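# Move tube rack from fume hood to bench, close sash

## Task

Take the tube rack out of the fume hood and set it on the bench so that no part overhangs the bench's front or side edges. The rack must stand upright and every tube must sit fully down in a hole. Close the fume hood sash completely. Neither the rack nor any tube may touch the floor, and the robot must not fall over or be left leaning. The result must stay in place without the robot holding it, and the robot must release everything and back away at the end.

## Robot and tools

Robot: a Hello Robot Stretch 4, about 1.6 m tall. It has an omni-wheel base (rim within 0.23 m of the base origin), a lift on a vertical mast, a single arm that telescopes forward, a three-joint wrist (yaw, pitch, roll) and a two-finger gripper. There is one arm, so every joint target goes in one shared action. Cameras: head_camera, head_left_camera, head_right_camera (fisheye) and wrist_camera.

Frames: the base frame sits on the floor under the base centre, with x forward, y left and z up. hand_pose is a point between the open fingertips, given in this frame. With all wrist joints at 0 its axes line up with the base frame. The printed value may be slightly wrong. The odometry frame is the base frame as it was when the scene began.

Tool execute_actions: "actions" is a list holding one action, or an empty list to just read state and images. An action may hold "base", "joints" or both, plus optional "pace" and "contact_limits". Alternatively it holds only {"end_of_arm": "enable_torque"}, which revives wrist or gripper motors that shut off. The motions in an action start together but may finish at different times.

"base" holds exactly one key, and each is a relative move from where the base last measured itself. translate_m is a straight drive in metres, forward positive, -2 to 2. strafe_m is a sideways move in metres, left positive, -2 to 2. rotate_rad is a turn in place in radians, counter-clockwise (left) positive, -3.2 to 3.2.

"joints" holds absolute targets by name, not offsets:
- lift_m: 0 to 1.2 m.
- arm_m: extension, 0 to 0.55 m.
- wrist_yaw_rad: -1.134 to 4.276. 0 points ahead, positive turns left, and 3.14 is folded back. Past 3.4 the arm may block it.
- wrist_pitch_rad: -1.117 to 4.259. 0 is level and 1.57 points down.
- wrist_roll_rad: -1.117 to 4.259. At 0 the fingers are level. Positive turns clockwise when viewed from behind the gripper.
- gripper_m: fingertip gap in metres, -0.038 to 0.141. Negative values press the tips together.
A joint target out of range is clipped and the result reports this. Any other bad value or unknown key rejects the whole call. A joint or base omitted from an action may still be driving toward its earlier target.

"pace" is "slow", "default" (used if omitted), "fast" or "max". The base's top speeds are 0.1/0.3/0.4/0.6 m/s and 1/2/3/4 rad/s. Above lift_m 0.2 they are reduced more as the lift goes higher. "contact_limits" takes only arm_m, from 0 (gentlest) to 0.75 (firmest), default 0.5. It sets how hard the arm may push before it halts. "cameras" lists which images to return: omitted, null or ["all"] gives every camera, and [] gives none.

Example action: {"base": {"translate_m": 0.3}, "joints": {"gripper_m": 0.05}, "pace": "fast"}. To unfold the wrist at the start, send lift_m 0.4 with wrist_yaw_rad 0.

Tool wait: "seconds" from 0 to 10. It commands nothing and returns the same state and images. Tool zoom_image: "camera" plus "region" [x0, y0, x1, y1] in pixels of that camera's most recent full image, top-left origin, at most 504x504. Tool finished_scene: "scene" is the current scene's number. It ends the scene for good and reports success. The next task appears in its result.

Reading results: base_status and joint_status tell how each motion ended. "done" means it arrived; for the base it only means the wheels turned the full amount. "off_target" means it stopped short and may still be pushing. "contact_stop_at_<key>" means it hit something; that part drops its target and may go slack, so a slack lift can sag under load. "limit_stop_at_<name>" comes from built-in limits. "limit_stop_at_tilt" means a lean over 6 degrees: lift, arm and wheels go slack until the lean eases. "limit_stop_at_own_body" is a self-collision guard, common when the gripper tips up (pitch below -0.2) while rolled (roll below -0.4 or above 4). "torque_fault" means a wrist or gripper motor overloaded and went limp; revive it with enable_torque. If a call reports a stop, the later calls in that same reply are skipped. on_its_own reports things you did not command; "held at" there is a target, not a position.

lidar_m gives 12 distances in metres for 30-degree sectors, starting straight ahead and going counter-clockwise (4th left, 7th behind, 10th right). "-" means nothing seen, or something closer than 0.25 m. It misses clear and thin objects but does see table tops. wrist_depth_mm is a 7x7 grid of median depths in mm (100 to 2000), read from the top left. base_odometry counts wheel turns, so slipping shows up as travel. If turned_by_wheels and turned_by_imu differ by more than about 0.1 rad, the heading has drifted by about that difference. base_tilt is in degrees, forward and right positive, with a fixed bias of up to 1.5. motor_effort is percent of maximum, positive toward higher joint values, with the peak in brackets; wheel efforts are positive for a right turn. A rest effort outside its normal range hints at a load or a push.

Gripping: command gripper_m below the object's width. A tighter value squeezes harder and pulls the object toward the wrist. The gap reading and "done" do not confirm a grasp; a firm grip shows as a clear gripper effort change. If the tips snag on a surface below them, raise the lift.

Avoid: turning or driving with more than 1 kg held and arm_m above 0.2, especially at fast paces, because the robot can tip. Also avoid long or forceful pushes and pulls, particularly with the gripper high. Do not hold over 2 kg with a level gripper. Do not let the rack or tubes drop, slam or reach the floor. The scene keeps running between replies, and occasionally something may nudge loose items.

Each tool is called after "Emit:" as name(argument=value, ...) on one line, values as JSON.

## Session

Emit:
execute_actions(actions=[])

Scene clock: 0.00 s.
base_odometry: x=+0.000 y=+0.000 heading=+0.000 (m, m, rad; odometry frame)
turned_by_wheels: +0.000 (rad since the last result)
turned_by_imu: +0.000 (rad since the last result)
base_tilt: forward=-0.3 right=-0.4 (deg)
lidar_m: 2.66 1.71 1.66 1.20 1.12 1.13 1.50 1.75 1.83 1.88 1.76 1.81
base_status: not commanded
joint_positions: lift_m=+0.181 arm_m=+0.000 wrist_yaw_rad=+3.160 wrist_pitch_rad=+0.011 wrist_roll_rad=+0.010 gripper_m=+0.057
joint_status: not commanded
motor_effort: lift_m=+18 arm_m=-1 wrist_yaw_rad=-1 wrist_pitch_rad=-5 wrist_roll_rad=+1 gripper_m=-3 wheel_0=+0 wheel_1=+0 wheel_2=+0 (%)
hand_pose: x=-0.1194 y=+0.0821 z=+0.3561 quat_wxyz=(-0.009, -0.006, +0.005, +1.000) (m; base frame)
wrist_depth_mm: - 135 1983 - 1464 1160 976 / - 116 151 - 1430 1160 976 / - 120 156 1921 1430 1160 960 / 134 135 255 1921 1430 1160 960 / 1499 1708 1983 1863 1397 1138 960 / 1042 1205 194 1308 1118 1138 946 / 788 788 854 124 842 946 904
pictures: head_camera, head_left_camera, head_right_camera, wrist_camera
Images, in order (width x height): head_camera 420x560, head_left_camera 420x672, head_right_camera 420x672, wrist_camera 616x392.

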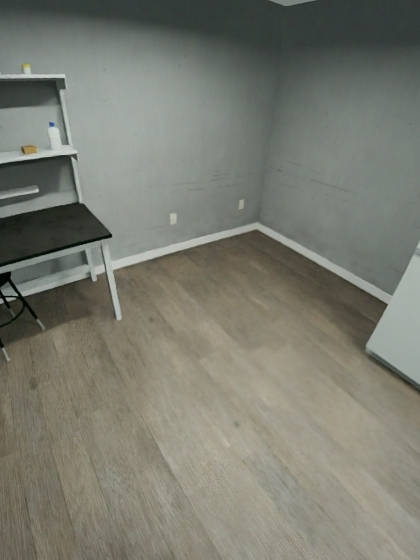

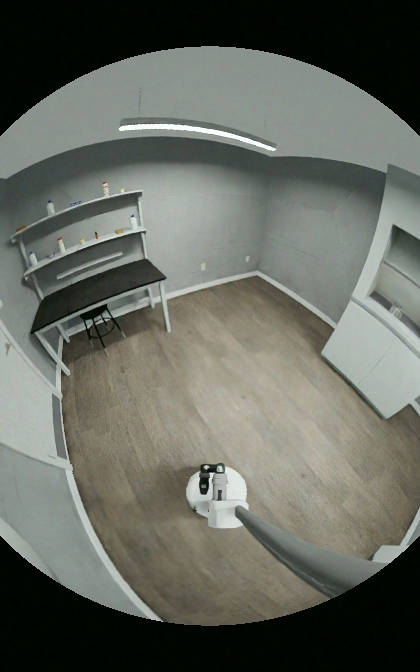

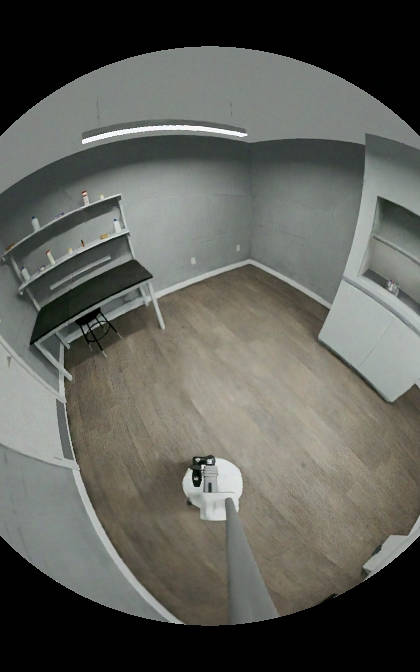

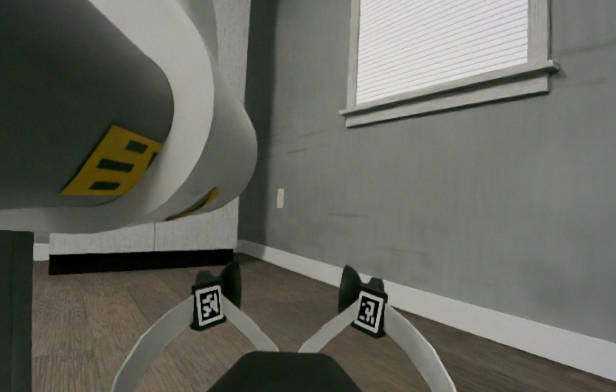

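Emit:
execute_actions(actions=[{"base":{"rotate_rad":-0.9},"joints":{"lift_m":0.9,"wrist_yaw_rad":0}}])

Scene clock: 3.90 s.
base_odometry: x=+0.000 y=+0.000 heading=-0.899 (m, m, rad; odometry frame)
turned_by_wheels: -0.899 (rad since the last result)
turned_by_imu: -0.913 (rad since the last result)
base_tilt: forward=-0.3 right=-0.4 (deg)
lidar_m: 1.75 2.77 1.76 1.71 1.47 1.16 1.11 1.18 1.77 1.74 1.95 1.80
base_status: done
joint_positions: lift_m=+0.900 arm_m=+0.000 wrist_yaw_rad=+0.001 wrist_pitch_rad=+0.011 wrist_roll_rad=+0.010 gripper_m=+0.057
joint_status: all done
motor_effort: lift_m=+20(20) arm_m=-1(1) wrist_yaw_rad=-2(5) wrist_pitch_rad=-5(6) wrist_roll_rad=+0(0) gripper_m=-3(2) wheel_0=+3(11) wheel_1=+3(9) wheel_2=+5(9) (%)
hand_pose: x=+0.4592 y=-0.0873 z=+1.0749 quat_wxyz=(+1.000, +0.005, +0.005, +0.000) (m; base frame)
wrist_depth_mm: - - 1499 1537 1499 1499 - / - - 1708 - - 1708 - / - - 1708 - - 1661 - / - - 1808 - - 1618 - / - - 1537 1464 1499 - - / - - 195 1537 1537 - - / - - 1499 124 1499 - -
pictures: head_camera, head_left_camera, head_right_camera, wrist_camera
Images, in order (width x height): head_camera 420x560, head_left_camera 420x672, head_right_camera 420x672, wrist_camera 616x392.

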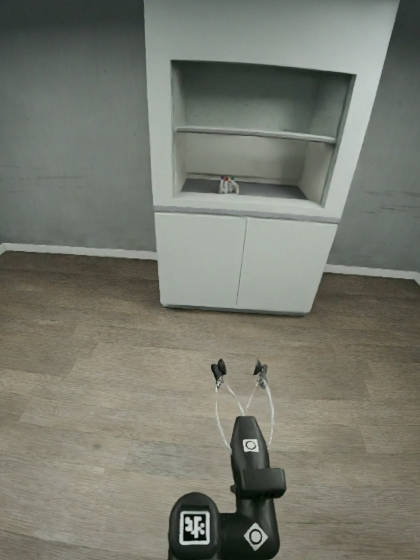

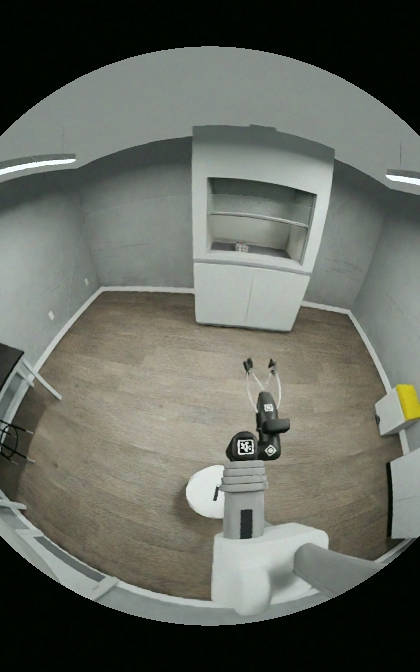

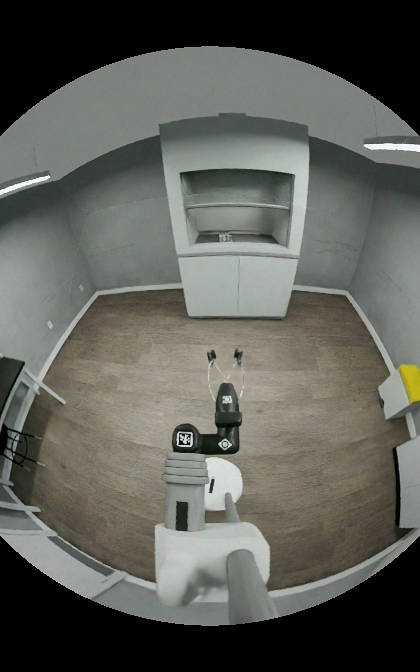

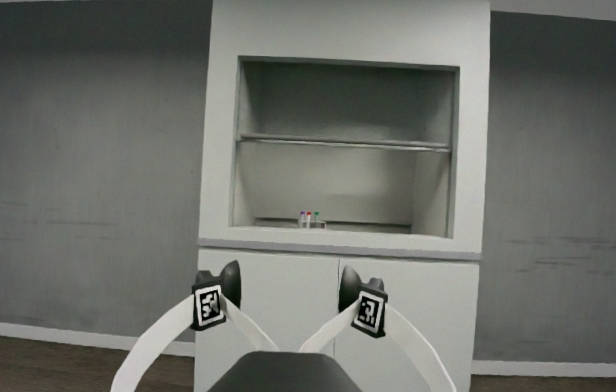

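Emit:
execute_actions(actions=[{"base":{"rotate_rad":-0.07}}], cameras=[])

Emit:
execute_actions(actions=[{"base":{"translate_m":0.8},"joints":{"lift_m":1.0,"gripper_m":0.1}}])

Scene clock: 5.00 s.
base_odometry: x=+0.000 y=+0.000 heading=-0.969 (m, m, rad; odometry frame)
turned_by_wheels: -0.069 (rad since the last result)
turned_by_imu: -0.070 (rad since the last result)
base_tilt: forward=-0.2 right=-0.5 (deg)
lidar_m: 1.76 2.71 1.81 1.71 1.56 1.18 1.12 1.15 1.62 1.75 1.88 1.84
base_status: done
joint_positions: lift_m=+0.900 arm_m=+0.000 wrist_yaw_rad=+0.000 wrist_pitch_rad=+0.011 wrist_roll_rad=+0.010 gripper_m=+0.057
joint_status: not commanded
motor_effort: lift_m=+20(20) arm_m=-1(1) wrist_yaw_rad=-2(2) wrist_pitch_rad=-5(5) wrist_roll_rad=+1(0) gripper_m=-2(2) wheel_0=+2(5) wheel_1=+2(9) wheel_2=+4(8) (%)
hand_pose: x=+0.4591 y=-0.0873 z=+1.0749 quat_wxyz=(+1.000, +0.005, +0.005, +0.000) (m; base frame)
wrist_depth_mm: - - 1499 1537 1537 - - / - - 1756 - 1808 - - / - - 1576 - - - - / - - 1921 - 1921 - - / - - 1499 1537 1537 - - / - - 194 1499 1537 - - / - - 1499 124 1499 - -
pictures: none
No camera images: the call's "cameras" was empty. Leave "cameras" out to get every camera's image.

Scene clock: 9.17 s.
base_odometry: x=+0.453 y=-0.659 heading=-0.969 (m, m, rad; odometry frame)
turned_by_wheels: +0.000 (rad since the last result)
turned_by_imu: +0.003 (rad since the last result)
base_tilt: forward=-0.4 right=-0.4 (deg)
lidar_m: 0.95 1.00 2.58 1.76 1.77 2.00 1.91 1.97 1.94 1.83 2.34 1.01
base_status: done
joint_positions: lift_m=+1.000 arm_m=+0.000 wrist_yaw_rad=+0.000 wrist_pitch_rad=+0.011 wrist_roll_rad=+0.010 gripper_m=+0.100
joint_status: all done
motor_effort: lift_m=+18(18) arm_m=-1(1) wrist_yaw_rad=-1(1) wrist_pitch_rad=-6(5) wrist_roll_rad=+1(0) gripper_m=+0(1) wheel_0=+1(9) wheel_1=+1(9) wheel_2=-2(10) (%)
hand_pose: x=+0.4591 y=-0.0874 z=+1.1750 quat_wxyz=(+1.000, +0.005, +0.005, +0.000) (m; base frame)
wrist_depth_mm: 1499 809 1366 1366 1397 1098 768 / 715 820 1366 1366 1366 1098 759 / 1118 778 1366 1366 1366 946 768 / 1118 831 1336 1366 1366 1060 778 / 1118 854 1366 1397 1397 1042 768 / 723 723 741 831 207 866 778 / 723 732 732 124 759 768 778
pictures: head_camera, head_left_camera, head_right_camera, wrist_camera
Images, in order (width x height): head_camera 420x560, head_left_camera 420x672, head_right_camera 420x672, wrist_camera 616x392.

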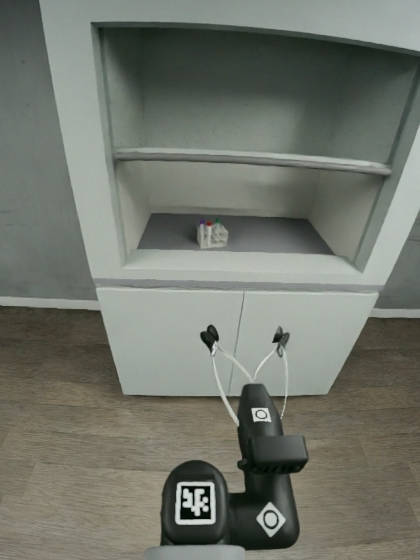

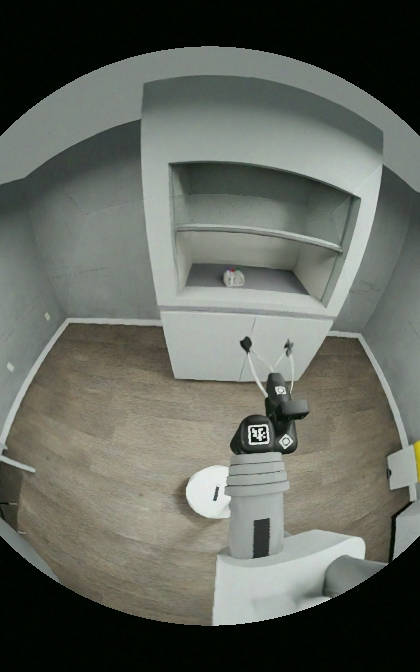

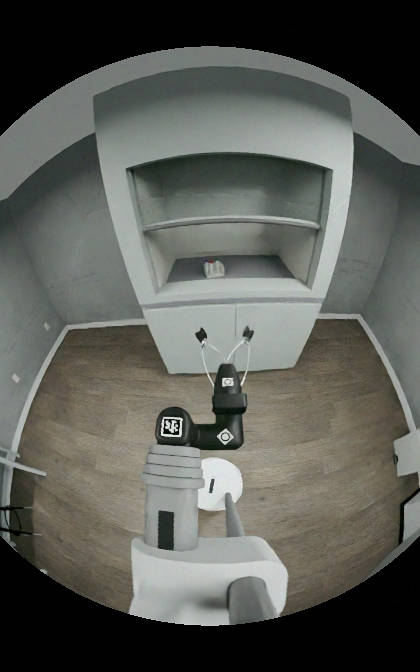

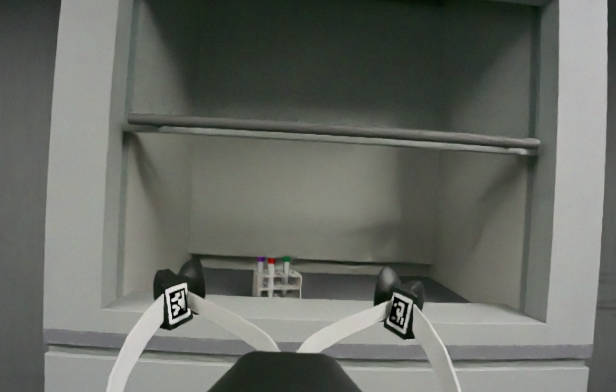

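Emit:
zoom_image(camera="wrist_camera", region=[220,230,340,310])

Emit:
zoom_image(camera="head_camera", region=[170,200,260,265])

Region (220, 230, 340, 310) of wrist_camera's 616x392 image, scaled by 4.200.

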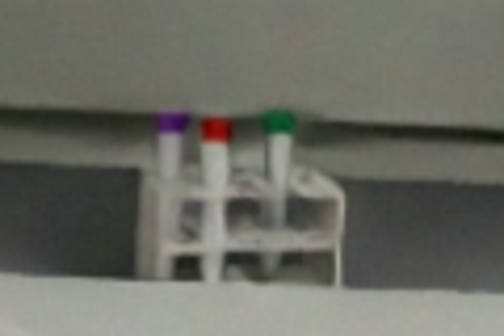

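Region (170, 200, 260, 265) of head_camera's 420x560 image, scaled by 5.600, with more detail than that image has.

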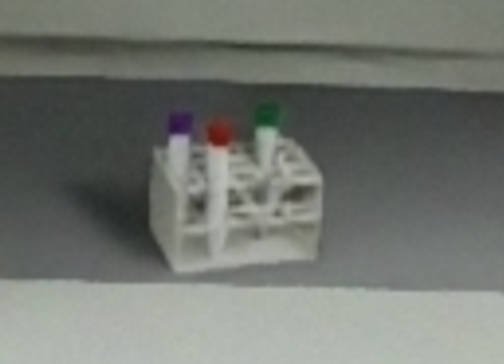

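Emit:
execute_actions(actions=[{"base":{"rotate_rad":0.05}}], cameras=[])

Emit:
execute_actions(actions=[{"base":{"translate_m":0.4},"joints":{"lift_m":1.05,"wrist_pitch_rad":0.3}}])

Scene clock: 10.83 s.
base_odometry: x=+0.453 y=-0.659 heading=-0.919 (m, m, rad; odometry frame)
turned_by_wheels: +0.049 (rad since the last result)
turned_by_imu: +0.051 (rad since the last result)
base_tilt: forward=-0.3 right=-0.4 (deg)
lidar_m: 0.94 1.01 2.54 1.75 1.82 1.98 1.92 2.03 1.85 1.83 2.38 0.99
base_status: done
joint_positions: lift_m=+1.000 arm_m=+0.000 wrist_yaw_rad=+0.000 wrist_pitch_rad=+0.011 wrist_roll_rad=+0.010 gripper_m=+0.100
joint_status: not commanded
motor_effort: lift_m=+19(19) arm_m=+0(1) wrist_yaw_rad=-1(1) wrist_pitch_rad=-5(4) wrist_roll_rad=+1(2) gripper_m=-1(0) wheel_0=-3(8) wheel_1=-3(5) wheel_2=-5(10) (%)
hand_pose: x=+0.4591 y=-0.0874 z=+1.1750 quat_wxyz=(+1.000, +0.005, +0.005, +0.000) (m; base frame)
wrist_depth_mm: 1576 732 1336 1366 1336 1229 831 / 1576 741 1366 1366 1336 1229 842 / 1576 732 1255 1366 1366 1118 798 / 1576 750 1397 1366 1366 1182 831 / 1576 759 1366 1366 1336 1182 831 / 1576 732 732 831 207 878 768 / 1576 741 741 124 741 741 741
pictures: none
No camera images: the call's "cameras" was empty. Leave "cameras" out to get every camera's image.

Scene clock: 13.63 s.
base_odometry: x=+0.696 y=-0.977 heading=-0.919 (m, m, rad; odometry frame)
turned_by_wheels: +0.000 (rad since the last result)
turned_by_imu: +0.002 (rad since the last result)
base_tilt: forward=-0.4 right=-0.5 (deg)
lidar_m: 0.55 0.60 2.16 2.31 1.88 2.37 2.33 2.40 1.92 2.25 0.78 0.57
base_status: done
joint_positions: lift_m=+1.050 arm_m=+0.000 wrist_yaw_rad=+0.000 wrist_pitch_rad=+0.302 wrist_roll_rad=+0.010 gripper_m=+0.100
joint_status: all done
motor_effort: lift_m=+19(24) arm_m=-1(1) wrist_yaw_rad=+0(1) wrist_pitch_rad=-3(7) wrist_roll_rad=+0(1) gripper_m=-1(1) wheel_0=+3(6) wheel_1=+3(7) wheel_2=-1(11) (%)
hand_pose: x=+0.4461 y=-0.0874 z=+1.1423 quat_wxyz=(+0.989, +0.005, +0.150, -0.001) (m; base frame)
wrist_depth_mm: 452 647 891 891 878 866 866 / 459 668 917 917 917 904 866 / 459 683 960 976 960 960 854 / 469 699 991 991 1008 991 842 / 484 654 750 691 788 809 778 / 442 436 436 492 208 508 517 / 410 407 404 124 404 404 413
pictures: head_camera, head_left_camera, head_right_camera, wrist_camera
Images, in order (width x height): head_camera 420x560, head_left_camera 420x672, head_right_camera 420x672, wrist_camera 616x392.

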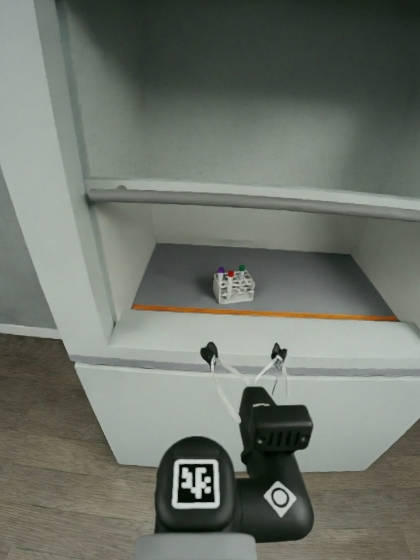

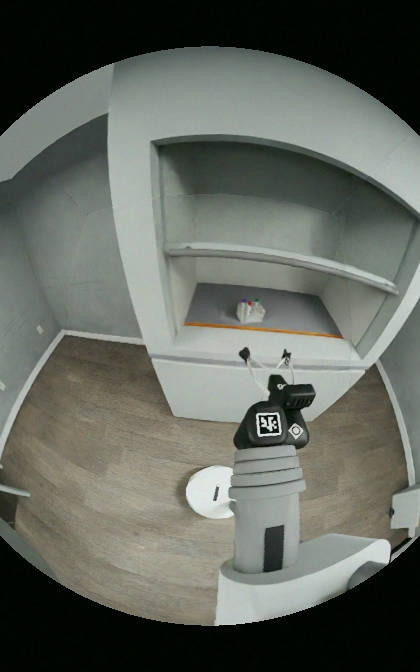

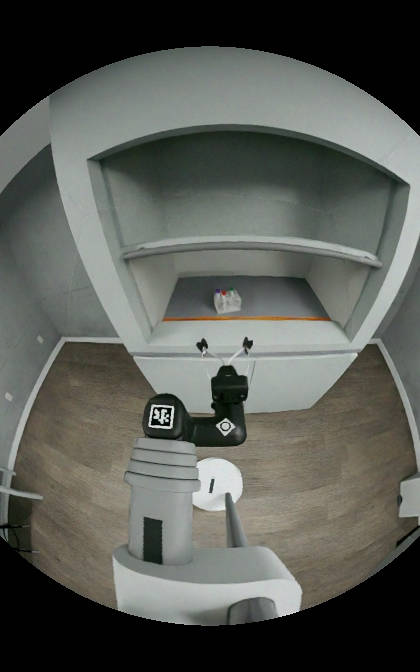

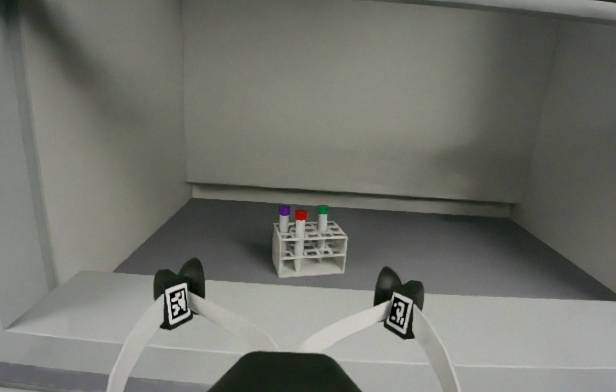

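Emit:
execute_actions(actions=[{"joints":{"lift_m":1.1,"arm_m":0.25,"wrist_pitch_rad":0.55}}], cameras=["wrist_camera","head_camera"])

Emit:
zoom_image(camera="wrist_camera", region=[210,120,410,280])

Scene clock: 15.67 s.
base_odometry: x=+0.696 y=-0.977 heading=-0.919 (m, m, rad; odometry frame)
turned_by_wheels: +0.000 (rad since the last result)
turned_by_imu: +0.001 (rad since the last result)
base_tilt: forward=-0.3 right=-0.4 (deg)
lidar_m: 0.56 0.61 2.16 2.32 1.87 2.38 2.33 2.41 1.90 2.25 0.78 0.58
base_status: not commanded
joint_positions: lift_m=+1.100 arm_m=+0.249 wrist_yaw_rad=+0.000 wrist_pitch_rad=+0.552 wrist_roll_rad=+0.010 gripper_m=+0.100
joint_status: all done
motor_effort: lift_m=+20(21) arm_m=+5(6) wrist_yaw_rad=-1(1) wrist_pitch_rad=-4(4) wrist_roll_rad=+0(0) gripper_m=+0(1) wheel_0=+3(3) wheel_1=+3(3) wheel_2=-1(1) (%)
hand_pose: x=+0.6656 y=-0.0874 z=+1.1268 quat_wxyz=(+0.962, +0.005, +0.272, -0.001) (m; base frame)
wrist_depth_mm: 430 621 661 654 647 647 634 / 445 640 707 707 691 691 683 / 442 654 788 759 759 750 750 / 452 621 676 699 723 750 768 / 459 535 549 480 554 591 603 / 427 427 430 466 207 480 488 / 327 329 338 124 349 355 387
pictures: head_camera, wrist_camera
Images, in order (width x height): head_camera 420x560, wrist_camera 616x392.

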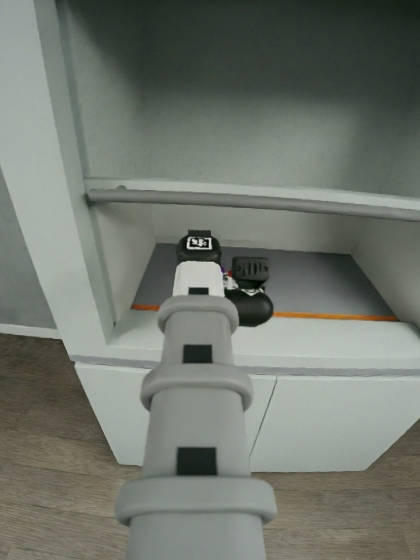

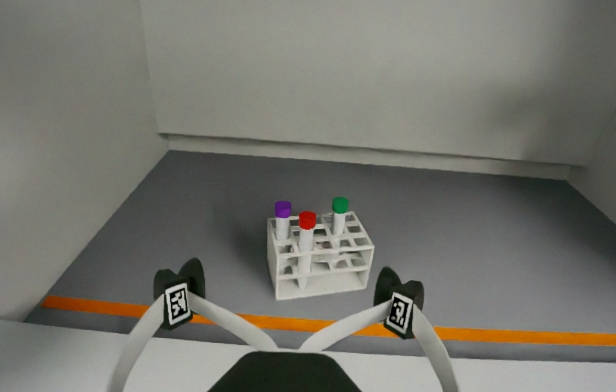

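Region (210, 120, 410, 280) of wrist_camera's 616x392 image, scaled by 2.520; it fills the top 403 rows of this view, and the rest is white.

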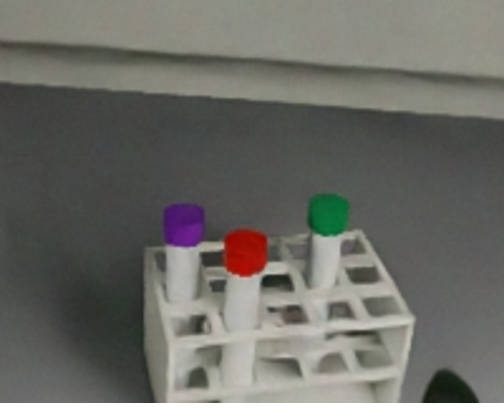

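Emit:
execute_actions(actions=[{"base":{"strafe_m":-0.11},"joints":{"lift_m":1.0,"arm_m":0.2,"wrist_pitch_rad":0.3,"wrist_yaw_rad":0.23,"gripper_m":0.141}}], cameras=["wrist_camera","head_camera"])

Scene clock: 18.97 s.
base_odometry: x=+0.608 y=-1.044 heading=-0.919 (m, m, rad; odometry frame)
turned_by_wheels: +0.000 (rad since the last result)
turned_by_imu: +0.001 (rad since the last result)
base_tilt: forward=-0.3 right=-0.5 (deg)
lidar_m: 0.54 0.59 2.14 2.31 1.96 2.39 2.33 2.26 1.81 2.13 0.77 0.57
base_status: done
joint_positions: lift_m=+1.000 arm_m=+0.201 wrist_yaw_rad=+0.230 wrist_pitch_rad=+0.303 wrist_roll_rad=+0.010 gripper_m=+0.141
joint_status: all done
motor_effort: lift_m=+16(17) arm_m=-5(6) wrist_yaw_rad=+0(6) wrist_pitch_rad=-6(9) wrist_roll_rad=+1(0) gripper_m=+1(3) wheel_0=-1(9) wheel_1=-2(10) wheel_2=+0(1) (%)
hand_pose: x=+0.6599 y=-0.0224 z=+1.0924 quat_wxyz=(+0.982, -0.012, +0.150, +0.112) (m; base frame)
wrist_depth_mm: 427 554 732 715 676 640 603 / 433 574 778 732 699 654 627 / 442 591 798 759 723 683 647 / 452 609 831 809 759 715 676 / 462 564 627 459 668 691 715 / 373 208 455 455 216 480 512 / 303 307 315 123 392 399 410
pictures: head_camera, wrist_camera
Images, in order (width x height): head_camera 420x560, wrist_camera 616x392.

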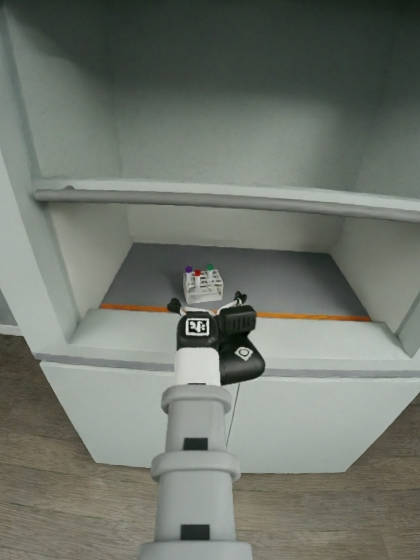

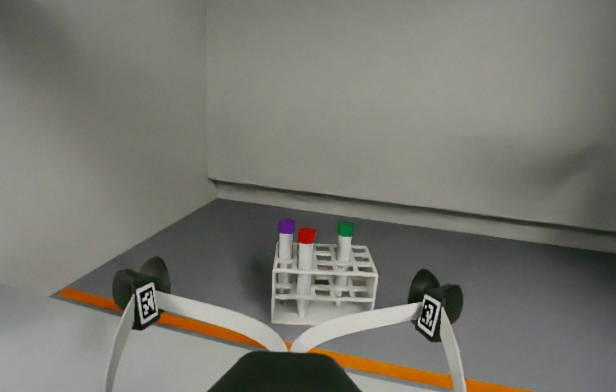

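Emit:
execute_actions(actions=[{"base":{"strafe_m":0.02},"joints":{"lift_m":0.93,"arm_m":0.33}}], cameras=["wrist_camera","head_left_camera"])

Scene clock: 21.07 s.
base_odometry: x=+0.624 y=-1.032 heading=-0.919 (m, m, rad; odometry frame)
turned_by_wheels: +0.000 (rad since the last result)
turned_by_imu: +0.001 (rad since the last result)
base_tilt: forward=-0.4 right=-0.4 (deg)
lidar_m: 0.54 0.60 2.14 2.33 1.94 2.37 2.33 2.28 1.83 2.17 0.77 0.57
base_status: done
joint_positions: lift_m=+0.930 arm_m=+0.329 wrist_yaw_rad=+0.230 wrist_pitch_rad=+0.302 wrist_roll_rad=+0.010 gripper_m=+0.141
joint_status: all done
motor_effort: lift_m=+16(13) arm_m=+5(6) wrist_yaw_rad=+0(0) wrist_pitch_rad=-5(5) wrist_roll_rad=+1(1) gripper_m=+1(1) wheel_0=+1(9) wheel_1=+0(8) wheel_2=+0(0) (%)
hand_pose: x=+0.7881 y=-0.0223 z=+1.0225 quat_wxyz=(+0.982, -0.012, +0.150, +0.113) (m; base frame)
wrist_depth_mm: 399 517 621 591 559 525 508 / 407 530 654 615 574 544 521 / 415 544 683 640 609 569 539 / 427 569 699 668 647 603 564 / 415 459 477 314 477 525 539 / 336 208 325 309 216 364 389 / 244 281 286 124 298 301 309
pictures: head_left_camera, wrist_camera
Images, in order (width x height): head_left_camera 420x672, wrist_camera 616x392.

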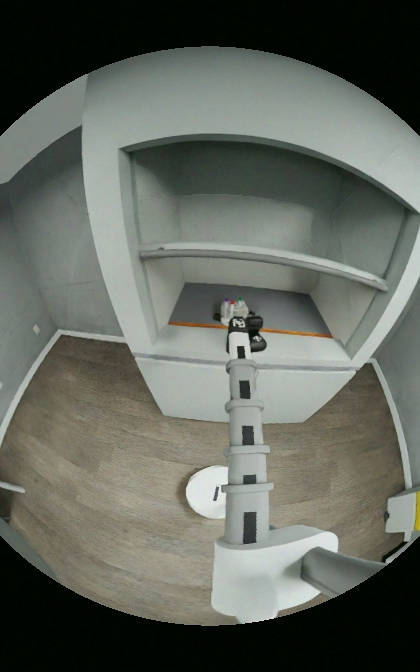

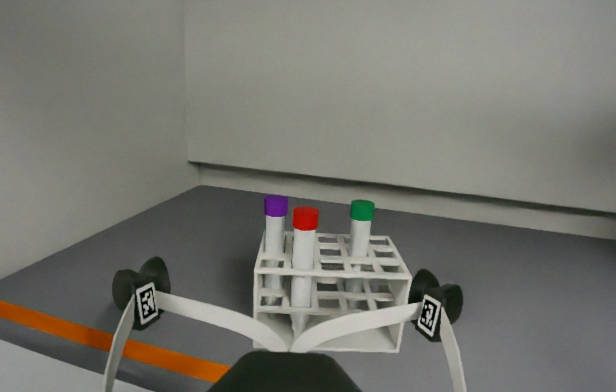

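Emit:
execute_actions(actions=[{"base":{"strafe_m":0.015},"joints":{"lift_m":0.865},"pace":"slow"}], cameras=["wrist_camera","head_left_camera"])

Scene clock: 23.33 s.
base_odometry: x=+0.636 y=-1.023 heading=-0.919 (m, m, rad; odometry frame)
turned_by_wheels: +0.000 (rad since the last result)
turned_by_imu: +0.001 (rad since the last result)
base_tilt: forward=-0.4 right=-0.3 (deg)
lidar_m: 0.56 0.60 2.17 2.30 1.93 2.37 2.33 2.31 1.84 2.18 0.79 0.56
base_status: done
joint_positions: lift_m=+0.874 arm_m=+0.329 wrist_yaw_rad=+0.230 wrist_pitch_rad=+0.290 wrist_roll_rad=+0.011 gripper_m=+0.141
joint_status: lift_m contact_stop (moved -0.056 of -0.065)
on_its_own: lift_m is slack since a contact_stop (your +0.865 is given up); wrist_pitch_rad is at rest, and its effort (+29) is outside its rest range (-23 to +23)
motor_effort: lift_m=+12(21) arm_m=+4(5) wrist_yaw_rad=-1(2) wrist_pitch_rad=+29(45) wrist_roll_rad=-2(7) gripper_m=-1(1) wheel_0=-2(6) wheel_1=+4(6) wheel_2=+0(0) (%)
hand_pose: x=+0.7894 y=-0.0220 z=+0.9699 quat_wxyz=(+0.983, -0.011, +0.144, +0.113) (m; base frame)
wrist_depth_mm: 387 500 621 591 559 530 508 / 392 517 640 615 580 549 521 / 399 535 676 634 597 569 539 / 407 517 585 301 609 621 585 / 355 373 387 314 303 430 445 / 191 192 277 290 216 294 312 / 155 158 162 123 237 240 254
pictures: head_left_camera, wrist_camera
Images, in order (width x height): head_left_camera 420x672, wrist_camera 616x392.

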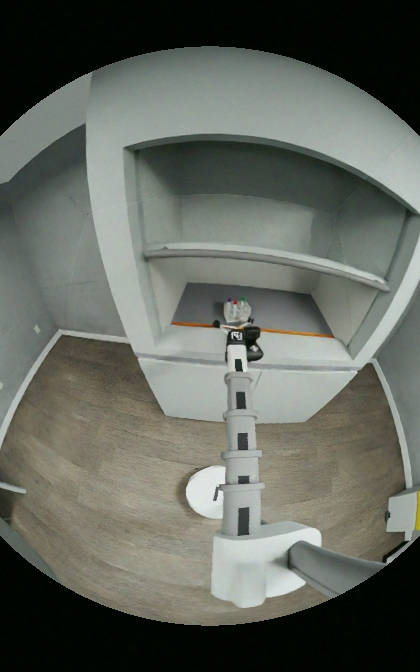

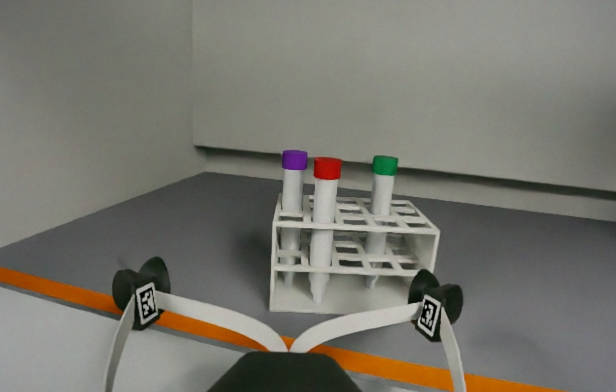

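Emit:
zoom_image(camera="wrist_camera", region=[250,140,450,320])

Emit:
execute_actions(actions=[{"base":{"strafe_m":-0.03},"joints":{"lift_m":0.96,"wrist_pitch_rad":0.65},"pace":"slow"}], cameras=["wrist_camera","head_left_camera"])

Region (250, 140, 450, 320) of wrist_camera's 616x392 image, scaled by 2.520; it fills the top 454 rows of this view, and the rest is white.

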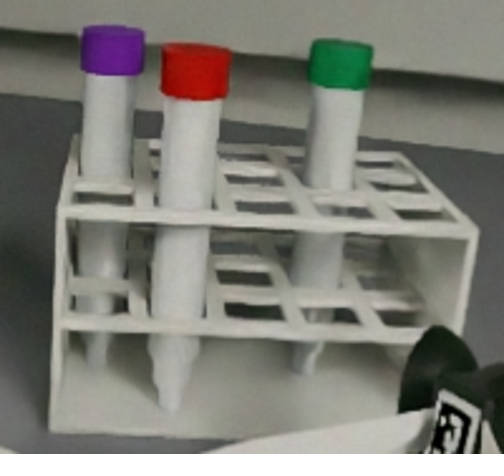

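Scene clock: 25.27 s.
base_odometry: x=+0.613 y=-1.041 heading=-0.918 (m, m, rad; odometry frame)
turned_by_wheels: +0.001 (rad since the last result)
turned_by_imu: +0.002 (rad since the last result)
base_tilt: forward=-0.3 right=-0.5 (deg)
lidar_m: 0.55 0.59 2.16 2.32 1.97 2.39 2.33 2.27 1.82 2.14 0.75 0.57
base_status: done
joint_positions: lift_m=+0.960 arm_m=+0.331 wrist_yaw_rad=+0.236 wrist_pitch_rad=+0.619 wrist_roll_rad=+0.020 gripper_m=+0.141
joint_status: all done
on_its_own: wrist_yaw_rad is at rest, and its effort (-17) is outside its rest range (-13 to +13); wrist_pitch_rad is at rest, and its effort (+90) is outside its rest range (-23 to +23); wrist_roll_rad is at rest, and its effort (-25) is outside its rest range (-13 to +13)
motor_effort: lift_m=+18(14) arm_m=-4(4) wrist_yaw_rad=-17(18) wrist_pitch_rad=+90(100) wrist_roll_rad=-25(30) gripper_m=+0(1) wheel_0=+5(8) wheel_1=-4(8) wheel_2=+12(12) (%)
hand_pose: x=+0.7504 y=-0.0301 z=+0.9708 quat_wxyz=(+0.946, -0.027, +0.304, +0.109) (m; base frame)
wrist_depth_mm: 407 525 621 580 544 517 488 / 418 549 676 654 621 549 521 / 427 492 504 310 508 554 574 / 375 384 389 330 377 421 436 / 307 312 320 327 330 340 343 / 205 198 201 276 216 282 287 / 179 180 187 125 191 243 247
pictures: head_left_camera, wrist_camera
Images, in order (width x height): head_left_camera 420x672, wrist_camera 616x392.

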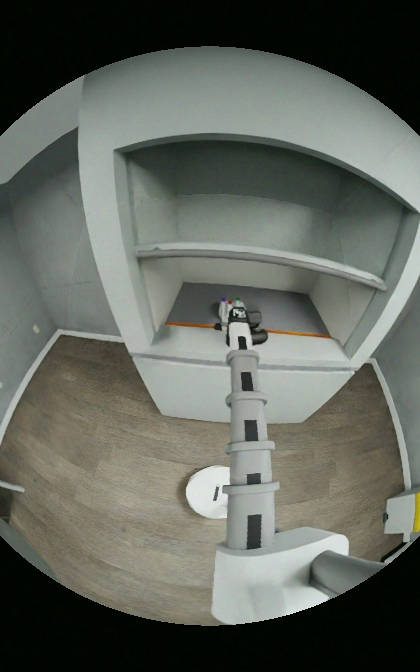

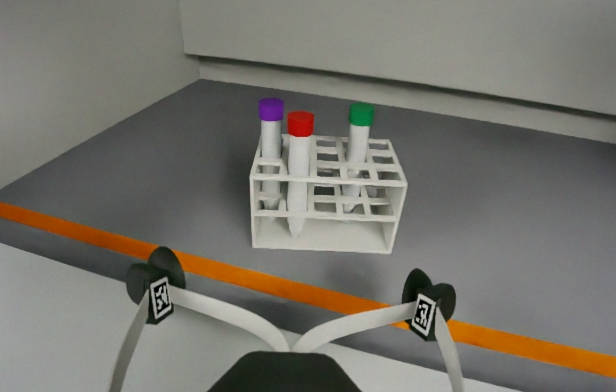

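Left fingertip is on the sill. Raise.

Emit:
execute_actions(actions=[{"joints":{"lift_m":1.02,"wrist_pitch_rad":0.65,"wrist_roll_rad":0.01,"wrist_yaw_rad":0.23}}], cameras=["wrist_camera"])

Scene clock: 26.60 s.
base_odometry: x=+0.612 y=-1.041 heading=-0.919 (m, m, rad; odometry frame)
turned_by_wheels: -0.001 (rad since the last result)
turned_by_imu: +0.000 (rad since the last result)
base_tilt: forward=-0.3 right=-0.4 (deg)
lidar_m: 0.56 0.58 2.16 2.31 1.95 2.40 2.33 2.24 1.81 2.14 0.76 0.58
base_status: not commanded
joint_positions: lift_m=+1.020 arm_m=+0.331 wrist_yaw_rad=+0.230 wrist_pitch_rad=+0.652 wrist_roll_rad=+0.011 gripper_m=+0.141
joint_status: all done
motor_effort: lift_m=+20(17) arm_m=-5(6) wrist_yaw_rad=-1(25) wrist_pitch_rad=-3(90) wrist_roll_rad=+0(26) gripper_m=+1(2) wheel_0=+3(6) wheel_1=-2(4) wheel_2=+4(16) (%)
hand_pose: x=+0.7451 y=-0.0328 z=+1.0231 quat_wxyz=(+0.941, -0.032, +0.318, +0.107) (m; base frame)
wrist_depth_mm: 415 539 627 585 549 517 496 / 427 564 699 683 597 559 530 / 439 521 559 574 603 621 597 / 424 439 445 340 459 488 500 / 359 368 375 366 382 399 404 / 253 208 315 325 216 329 342 / 224 227 231 123 289 291 297
pictures: wrist_camera
Images, in order (width x height): wrist_camera 616x392.

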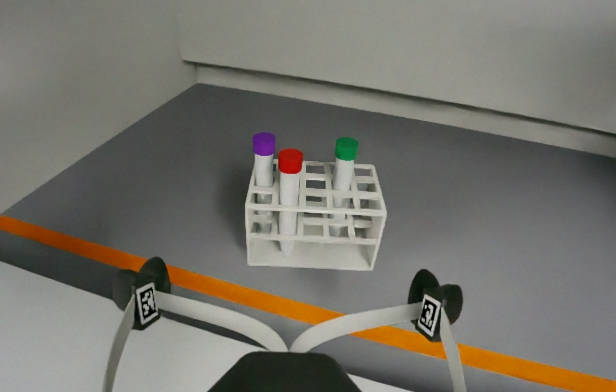

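Emit:
execute_actions(actions=[{"base":{"strafe_m":0.018},"joints":{"arm_m":0.46},"pace":"slow"}], cameras=["wrist_camera"])

Scene clock: 30.00 s.
base_odometry: x=+0.627 y=-1.030 heading=-0.919 (m, m, rad; odometry frame)
turned_by_wheels: +0.000 (rad since the last result)
turned_by_imu: +0.002 (rad since the last result)
base_tilt: forward=-0.2 right=-0.5 (deg)
lidar_m: 0.55 0.60 2.13 2.31 1.94 2.38 2.34 2.29 1.82 2.16 0.76 0.58
base_status: done
joint_positions: lift_m=+1.020 arm_m=+0.459 wrist_yaw_rad=+0.230 wrist_pitch_rad=+0.652 wrist_roll_rad=+0.011 gripper_m=+0.141
joint_status: all done
motor_effort: lift_m=+20(20) arm_m=+5(4) wrist_yaw_rad=-1(1) wrist_pitch_rad=-2(3) wrist_roll_rad=-1(1) gripper_m=+1(1) wheel_0=-3(5) wheel_1=+3(4) wheel_2=+0(1) (%)
hand_pose: x=+0.8732 y=-0.0328 z=+1.0231 quat_wxyz=(+0.941, -0.032, +0.319, +0.107) (m; base frame)
wrist_depth_mm: 389 504 496 466 436 415 394 / 402 530 544 512 477 445 424 / 413 521 559 580 559 492 462 / 413 436 449 462 473 484 496 / 357 366 357 279 379 397 407 / 307 207 235 238 216 329 340 / 271 276 246 123 271 291 297
pictures: wrist_camera
Images, in order (width x height): wrist_camera 616x392.

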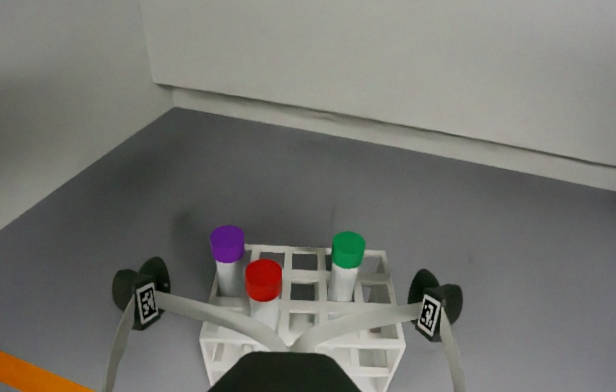

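Emit:
execute_actions(actions=[{"base":{"strafe_m":-0.004},"joints":{"arm_m":0.485,"lift_m":1.0},"pace":"slow"}], cameras=["wrist_camera","head_camera"])

Scene clock: 32.37 s.
base_odometry: x=+0.624 y=-1.032 heading=-0.918 (m, m, rad; odometry frame)
turned_by_wheels: +0.000 (rad since the last result)
turned_by_imu: +0.001 (rad since the last result)
base_tilt: forward=-0.3 right=-0.4 (deg)
lidar_m: 0.54 0.60 2.14 2.29 1.94 2.38 2.32 2.28 1.82 2.16 0.76 0.58
base_status: done
joint_positions: lift_m=+1.000 arm_m=+0.484 wrist_yaw_rad=+0.230 wrist_pitch_rad=+0.652 wrist_roll_rad=+0.011 gripper_m=+0.141
joint_status: all done
motor_effort: lift_m=+16(22) arm_m=+5(5) wrist_yaw_rad=-1(0) wrist_pitch_rad=-4(4) wrist_roll_rad=-2(1) gripper_m=+0(1) wheel_0=+4(4) wheel_1=-2(6) wheel_2=+0(2) (%)
hand_pose: x=+0.8982 y=-0.0328 z=+1.0034 quat_wxyz=(+0.941, -0.032, +0.319, +0.107) (m; base frame)
wrist_depth_mm: 392 488 473 442 418 392 375 / 404 525 521 484 455 424 402 / 418 496 521 539 530 504 439 / 394 407 418 430 439 452 466 / 332 340 239 252 364 370 377 / 286 207 176 211 215 306 317 / 252 254 193 123 241 271 281
pictures: head_camera, wrist_camera
Images, in order (width x height): head_camera 420x560, wrist_camera 616x392.

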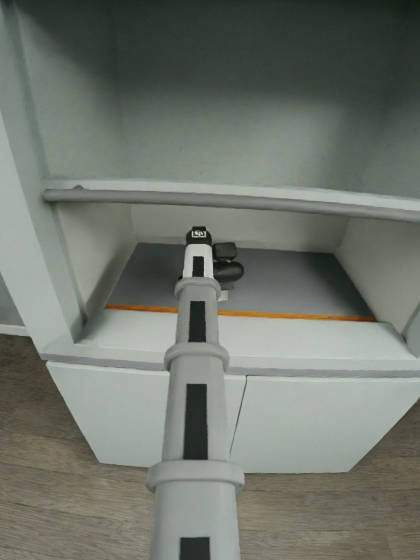

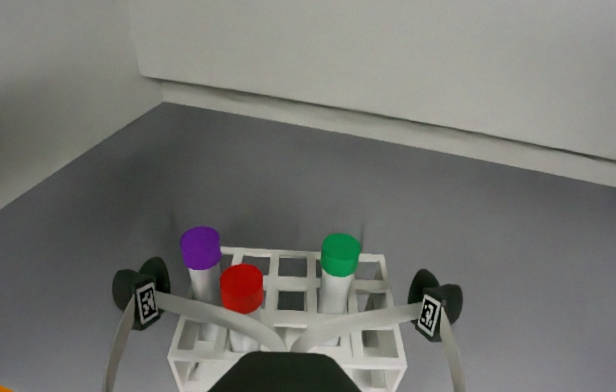

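Emit:
execute_actions(actions=[{"joints":{"arm_m":0.468,"lift_m":0.975},"pace":"slow"}], cameras=["wrist_camera"])

Scene clock: 33.83 s.
base_odometry: x=+0.624 y=-1.032 heading=-0.918 (m, m, rad; odometry frame)
turned_by_wheels: +0.000 (rad since the last result)
turned_by_imu: +0.001 (rad since the last result)
base_tilt: forward=-0.3 right=-0.4 (deg)
lidar_m: 0.55 0.60 2.15 2.30 1.96 2.40 2.32 2.28 1.84 2.15 0.75 0.54
base_status: not commanded
joint_positions: lift_m=+0.976 arm_m=+0.469 wrist_yaw_rad=+0.231 wrist_pitch_rad=+0.642 wrist_roll_rad=+0.008 gripper_m=+0.141
joint_status: all done
on_its_own: wrist_pitch_rad is at rest, and its effort (+25) is outside its rest range (-23 to +23)
motor_effort: lift_m=+11(19) arm_m=-6(8) wrist_yaw_rad=-2(2) wrist_pitch_rad=+25(27) wrist_roll_rad=+5(6) gripper_m=+1(1) wheel_0=+4(4) wheel_1=-2(2) wheel_2=+0(0) (%)
hand_pose: x=+0.8849 y=-0.0323 z=+0.9811 quat_wxyz=(+0.943, -0.032, +0.314, +0.108) (m; base frame)
wrist_depth_mm: 394 500 484 455 427 404 387 / 404 530 580 500 466 436 413 / 415 480 496 512 530 508 488 / 373 384 394 407 418 430 445 / 310 319 190 224 259 349 355 / 266 207 178 201 202 287 297 / 234 237 212 128 238 254 262
pictures: wrist_camera
Images, in order (width x height): wrist_camera 616x392.

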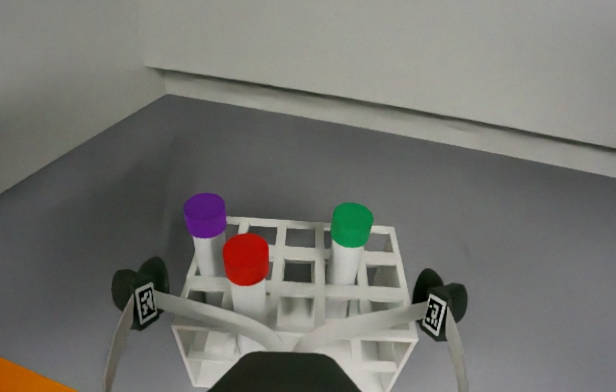

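Emit:
execute_actions(actions=[{"joints":{"lift_m":0.995},"pace":"slow"}], cameras=[])

Emit:
execute_actions(actions=[{"joints":{"arm_m":0.43},"pace":"slow"}], cameras=[])

Emit:
execute_actions(actions=[{"joints":{"lift_m":0.955},"pace":"slow"}], cameras=["wrist_camera"])

Scene clock: 35.87 s.
base_odometry: x=+0.624 y=-1.032 heading=-0.918 (m, m, rad; odometry frame)
turned_by_wheels: +0.000 (rad since the last result)
turned_by_imu: +0.001 (rad since the last result)
base_tilt: forward=-0.4 right=-0.5 (deg)
lidar_m: 0.55 0.59 2.15 2.32 1.95 2.40 2.33 2.27 1.83 2.16 0.76 0.57
base_status: not commanded
joint_positions: lift_m=+0.995 arm_m=+0.469 wrist_yaw_rad=+0.230 wrist_pitch_rad=+0.651 wrist_roll_rad=+0.009 gripper_m=+0.141
joint_status: all done
motor_effort: lift_m=+20(20) arm_m=-5(5) wrist_yaw_rad=-1(2) wrist_pitch_rad=-3(27) wrist_roll_rad=+4(6) gripper_m=+1(0) wheel_0=+4(4) wheel_1=-3(2) wheel_2=+0(0) (%)
hand_pose: x=+0.8831 y=-0.0328 z=+0.9981 quat_wxyz=(+0.941, -0.032, +0.318, +0.107) (m; base frame)
wrist_depth_mm: 394 500 488 455 433 404 387 / 404 530 580 500 469 436 415 / 418 492 508 530 535 512 492 / 387 399 407 418 430 442 459 / 324 330 208 252 345 364 368 / 279 208 193 216 213 298 310 / 246 251 227 123 251 266 274
pictures: none
No camera images: the call's "cameras" was empty. Leave "cameras" out to get every camera's image.

Scene clock: 37.40 s.
base_odometry: x=+0.624 y=-1.032 heading=-0.918 (m, m, rad; odometry frame)
turned_by_wheels: +0.000 (rad since the last result)
turned_by_imu: +0.001 (rad since the last result)
base_tilt: forward=-0.3 right=-0.4 (deg)
lidar_m: 0.55 0.59 2.15 2.31 1.94 2.40 2.34 2.30 1.82 2.15 0.77 0.57
base_status: not commanded
joint_positions: lift_m=+0.995 arm_m=+0.431 wrist_yaw_rad=+0.230 wrist_pitch_rad=+0.652 wrist_roll_rad=+0.009 gripper_m=+0.141
joint_status: all done
motor_effort: lift_m=+20(20) arm_m=-5(6) wrist_yaw_rad=-1(1) wrist_pitch_rad=-1(1) wrist_roll_rad=+2(2) gripper_m=+1(1) wheel_0=+4(4) wheel_1=-3(2) wheel_2=+0(0) (%)
hand_pose: x=+0.8451 y=-0.0328 z=+0.9981 quat_wxyz=(+0.941, -0.032, +0.318, +0.107) (m; base frame)
wrist_depth_mm: 397 512 525 492 466 436 415 / 404 539 615 544 508 469 449 / 418 492 508 521 549 539 525 / 389 399 379 415 427 442 455 / 324 332 254 258 309 364 368 / 279 207 258 251 216 298 310 / 246 250 254 123 262 266 276
pictures: none
No camera images: the call's "cameras" was empty. Leave "cameras" out to get every camera's image.

Scene clock: 38.57 s.
base_odometry: x=+0.624 y=-1.032 heading=-0.918 (m, m, rad; odometry frame)
turned_by_wheels: +0.000 (rad since the last result)
turned_by_imu: +0.000 (rad since the last result)
base_tilt: forward=-0.2 right=-0.4 (deg)
lidar_m: 0.55 0.59 2.17 2.32 1.94 2.38 2.34 2.27 1.82 2.13 0.76 0.58
base_status: not commanded
joint_positions: lift_m=+0.955 arm_m=+0.431 wrist_yaw_rad=+0.230 wrist_pitch_rad=+0.652 wrist_roll_rad=+0.009 gripper_m=+0.141
joint_status: all done
motor_effort: lift_m=+15(21) arm_m=-5(5) wrist_yaw_rad=-1(1) wrist_pitch_rad=-3(3) wrist_roll_rad=+2(4) gripper_m=+1(2) wheel_0=+4(4) wheel_1=-2(3) wheel_2=+0(0) (%)
hand_pose: x=+0.8451 y=-0.0328 z=+0.9585 quat_wxyz=(+0.941, -0.032, +0.318, +0.107) (m; base frame)
wrist_depth_mm: 397 512 525 492 462 436 415 / 404 512 580 564 544 477 449 / 392 418 387 427 442 480 500 / 327 336 234 222 253 373 382 / 274 281 242 230 246 306 310 / 236 208 238 248 216 253 263 / 208 211 215 123 221 224 229
pictures: wrist_camera
Images, in order (width x height): wrist_camera 616x392.

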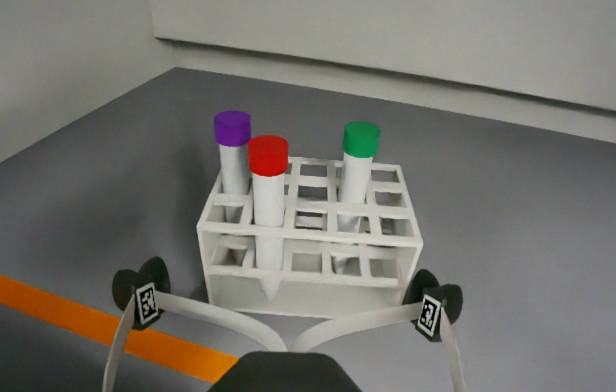

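Emit:
execute_actions(actions=[{"base":{"strafe_m":-0.005},"joints":{"arm_m":0.455,"lift_m":0.947},"pace":"slow"}], cameras=["wrist_camera"])

Scene clock: 40.10 s.
base_odometry: x=+0.620 y=-1.035 heading=-0.919 (m, m, rad; odometry frame)
turned_by_wheels: +0.000 (rad since the last result)
turned_by_imu: +0.000 (rad since the last result)
base_tilt: forward=-0.3 right=-0.4 (deg)
lidar_m: 0.55 0.60 2.15 2.31 1.96 2.39 2.34 2.27 1.83 2.15 0.78 0.57
base_status: done
joint_positions: lift_m=+0.947 arm_m=+0.454 wrist_yaw_rad=+0.230 wrist_pitch_rad=+0.652 wrist_roll_rad=+0.009 gripper_m=+0.141
joint_status: all done
motor_effort: lift_m=+16(19) arm_m=+5(4) wrist_yaw_rad=-1(1) wrist_pitch_rad=-3(4) wrist_roll_rad=+2(3) gripper_m=+0(1) wheel_0=+2(8) wheel_1=-4(5) wheel_2=+0(0) (%)
hand_pose: x=+0.8682 y=-0.0328 z=+0.9504 quat_wxyz=(+0.941, -0.032, +0.318, +0.107) (m; base frame)
wrist_depth_mm: 399 512 504 473 442 418 399 / 410 504 559 544 525 455 430 / 392 404 185 410 439 462 477 / 315 324 195 216 327 359 368 / 263 268 196 219 219 296 298 / 226 207 203 224 202 243 253 / 200 204 207 123 213 216 220
pictures: wrist_camera
Images, in order (width x height): wrist_camera 616x392.

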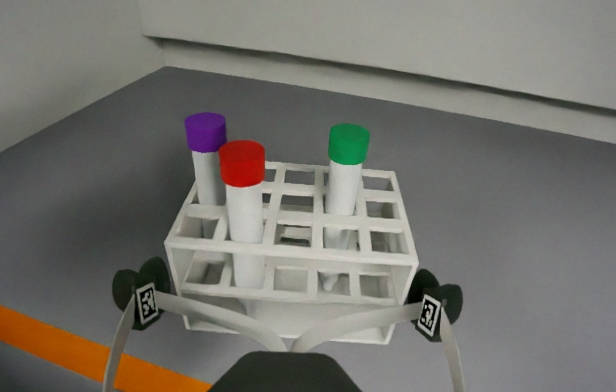

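Emit:
execute_actions(actions=[{"base":{"strafe_m":0.004},"joints":{"arm_m":0.478},"pace":"slow"}], cameras=["wrist_camera"])

Scene clock: 41.93 s.
base_odometry: x=+0.623 y=-1.033 heading=-0.918 (m, m, rad; odometry frame)
turned_by_wheels: +0.000 (rad since the last result)
turned_by_imu: +0.001 (rad since the last result)
base_tilt: forward=-0.2 right=-0.5 (deg)
lidar_m: 0.54 0.60 2.15 2.31 1.93 2.40 2.33 2.26 1.81 2.15 0.76 0.57
base_status: done
joint_positions: lift_m=+0.947 arm_m=+0.477 wrist_yaw_rad=+0.230 wrist_pitch_rad=+0.652 wrist_roll_rad=+0.009 gripper_m=+0.141
joint_status: all done
motor_effort: lift_m=+16(15) arm_m=+5(5) wrist_yaw_rad=-1(1) wrist_pitch_rad=-2(4) wrist_roll_rad=+3(2) gripper_m=-1(0) wheel_0=-3(8) wheel_1=+5(6) wheel_2=+0(2) (%)
hand_pose: x=+0.8912 y=-0.0328 z=+0.9504 quat_wxyz=(+0.941, -0.032, +0.319, +0.107) (m; base frame)
wrist_depth_mm: 394 492 484 449 421 399 379 / 404 508 549 530 504 430 407 / 384 404 177 418 442 462 466 / 315 322 182 214 325 359 368 / 264 268 180 193 214 294 300 / 227 201 195 224 197 241 253 / 200 203 206 123 213 216 220
pictures: wrist_camera
Images, in order (width x height): wrist_camera 616x392.

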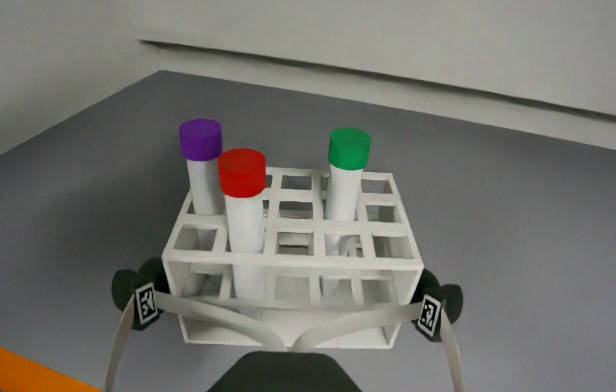

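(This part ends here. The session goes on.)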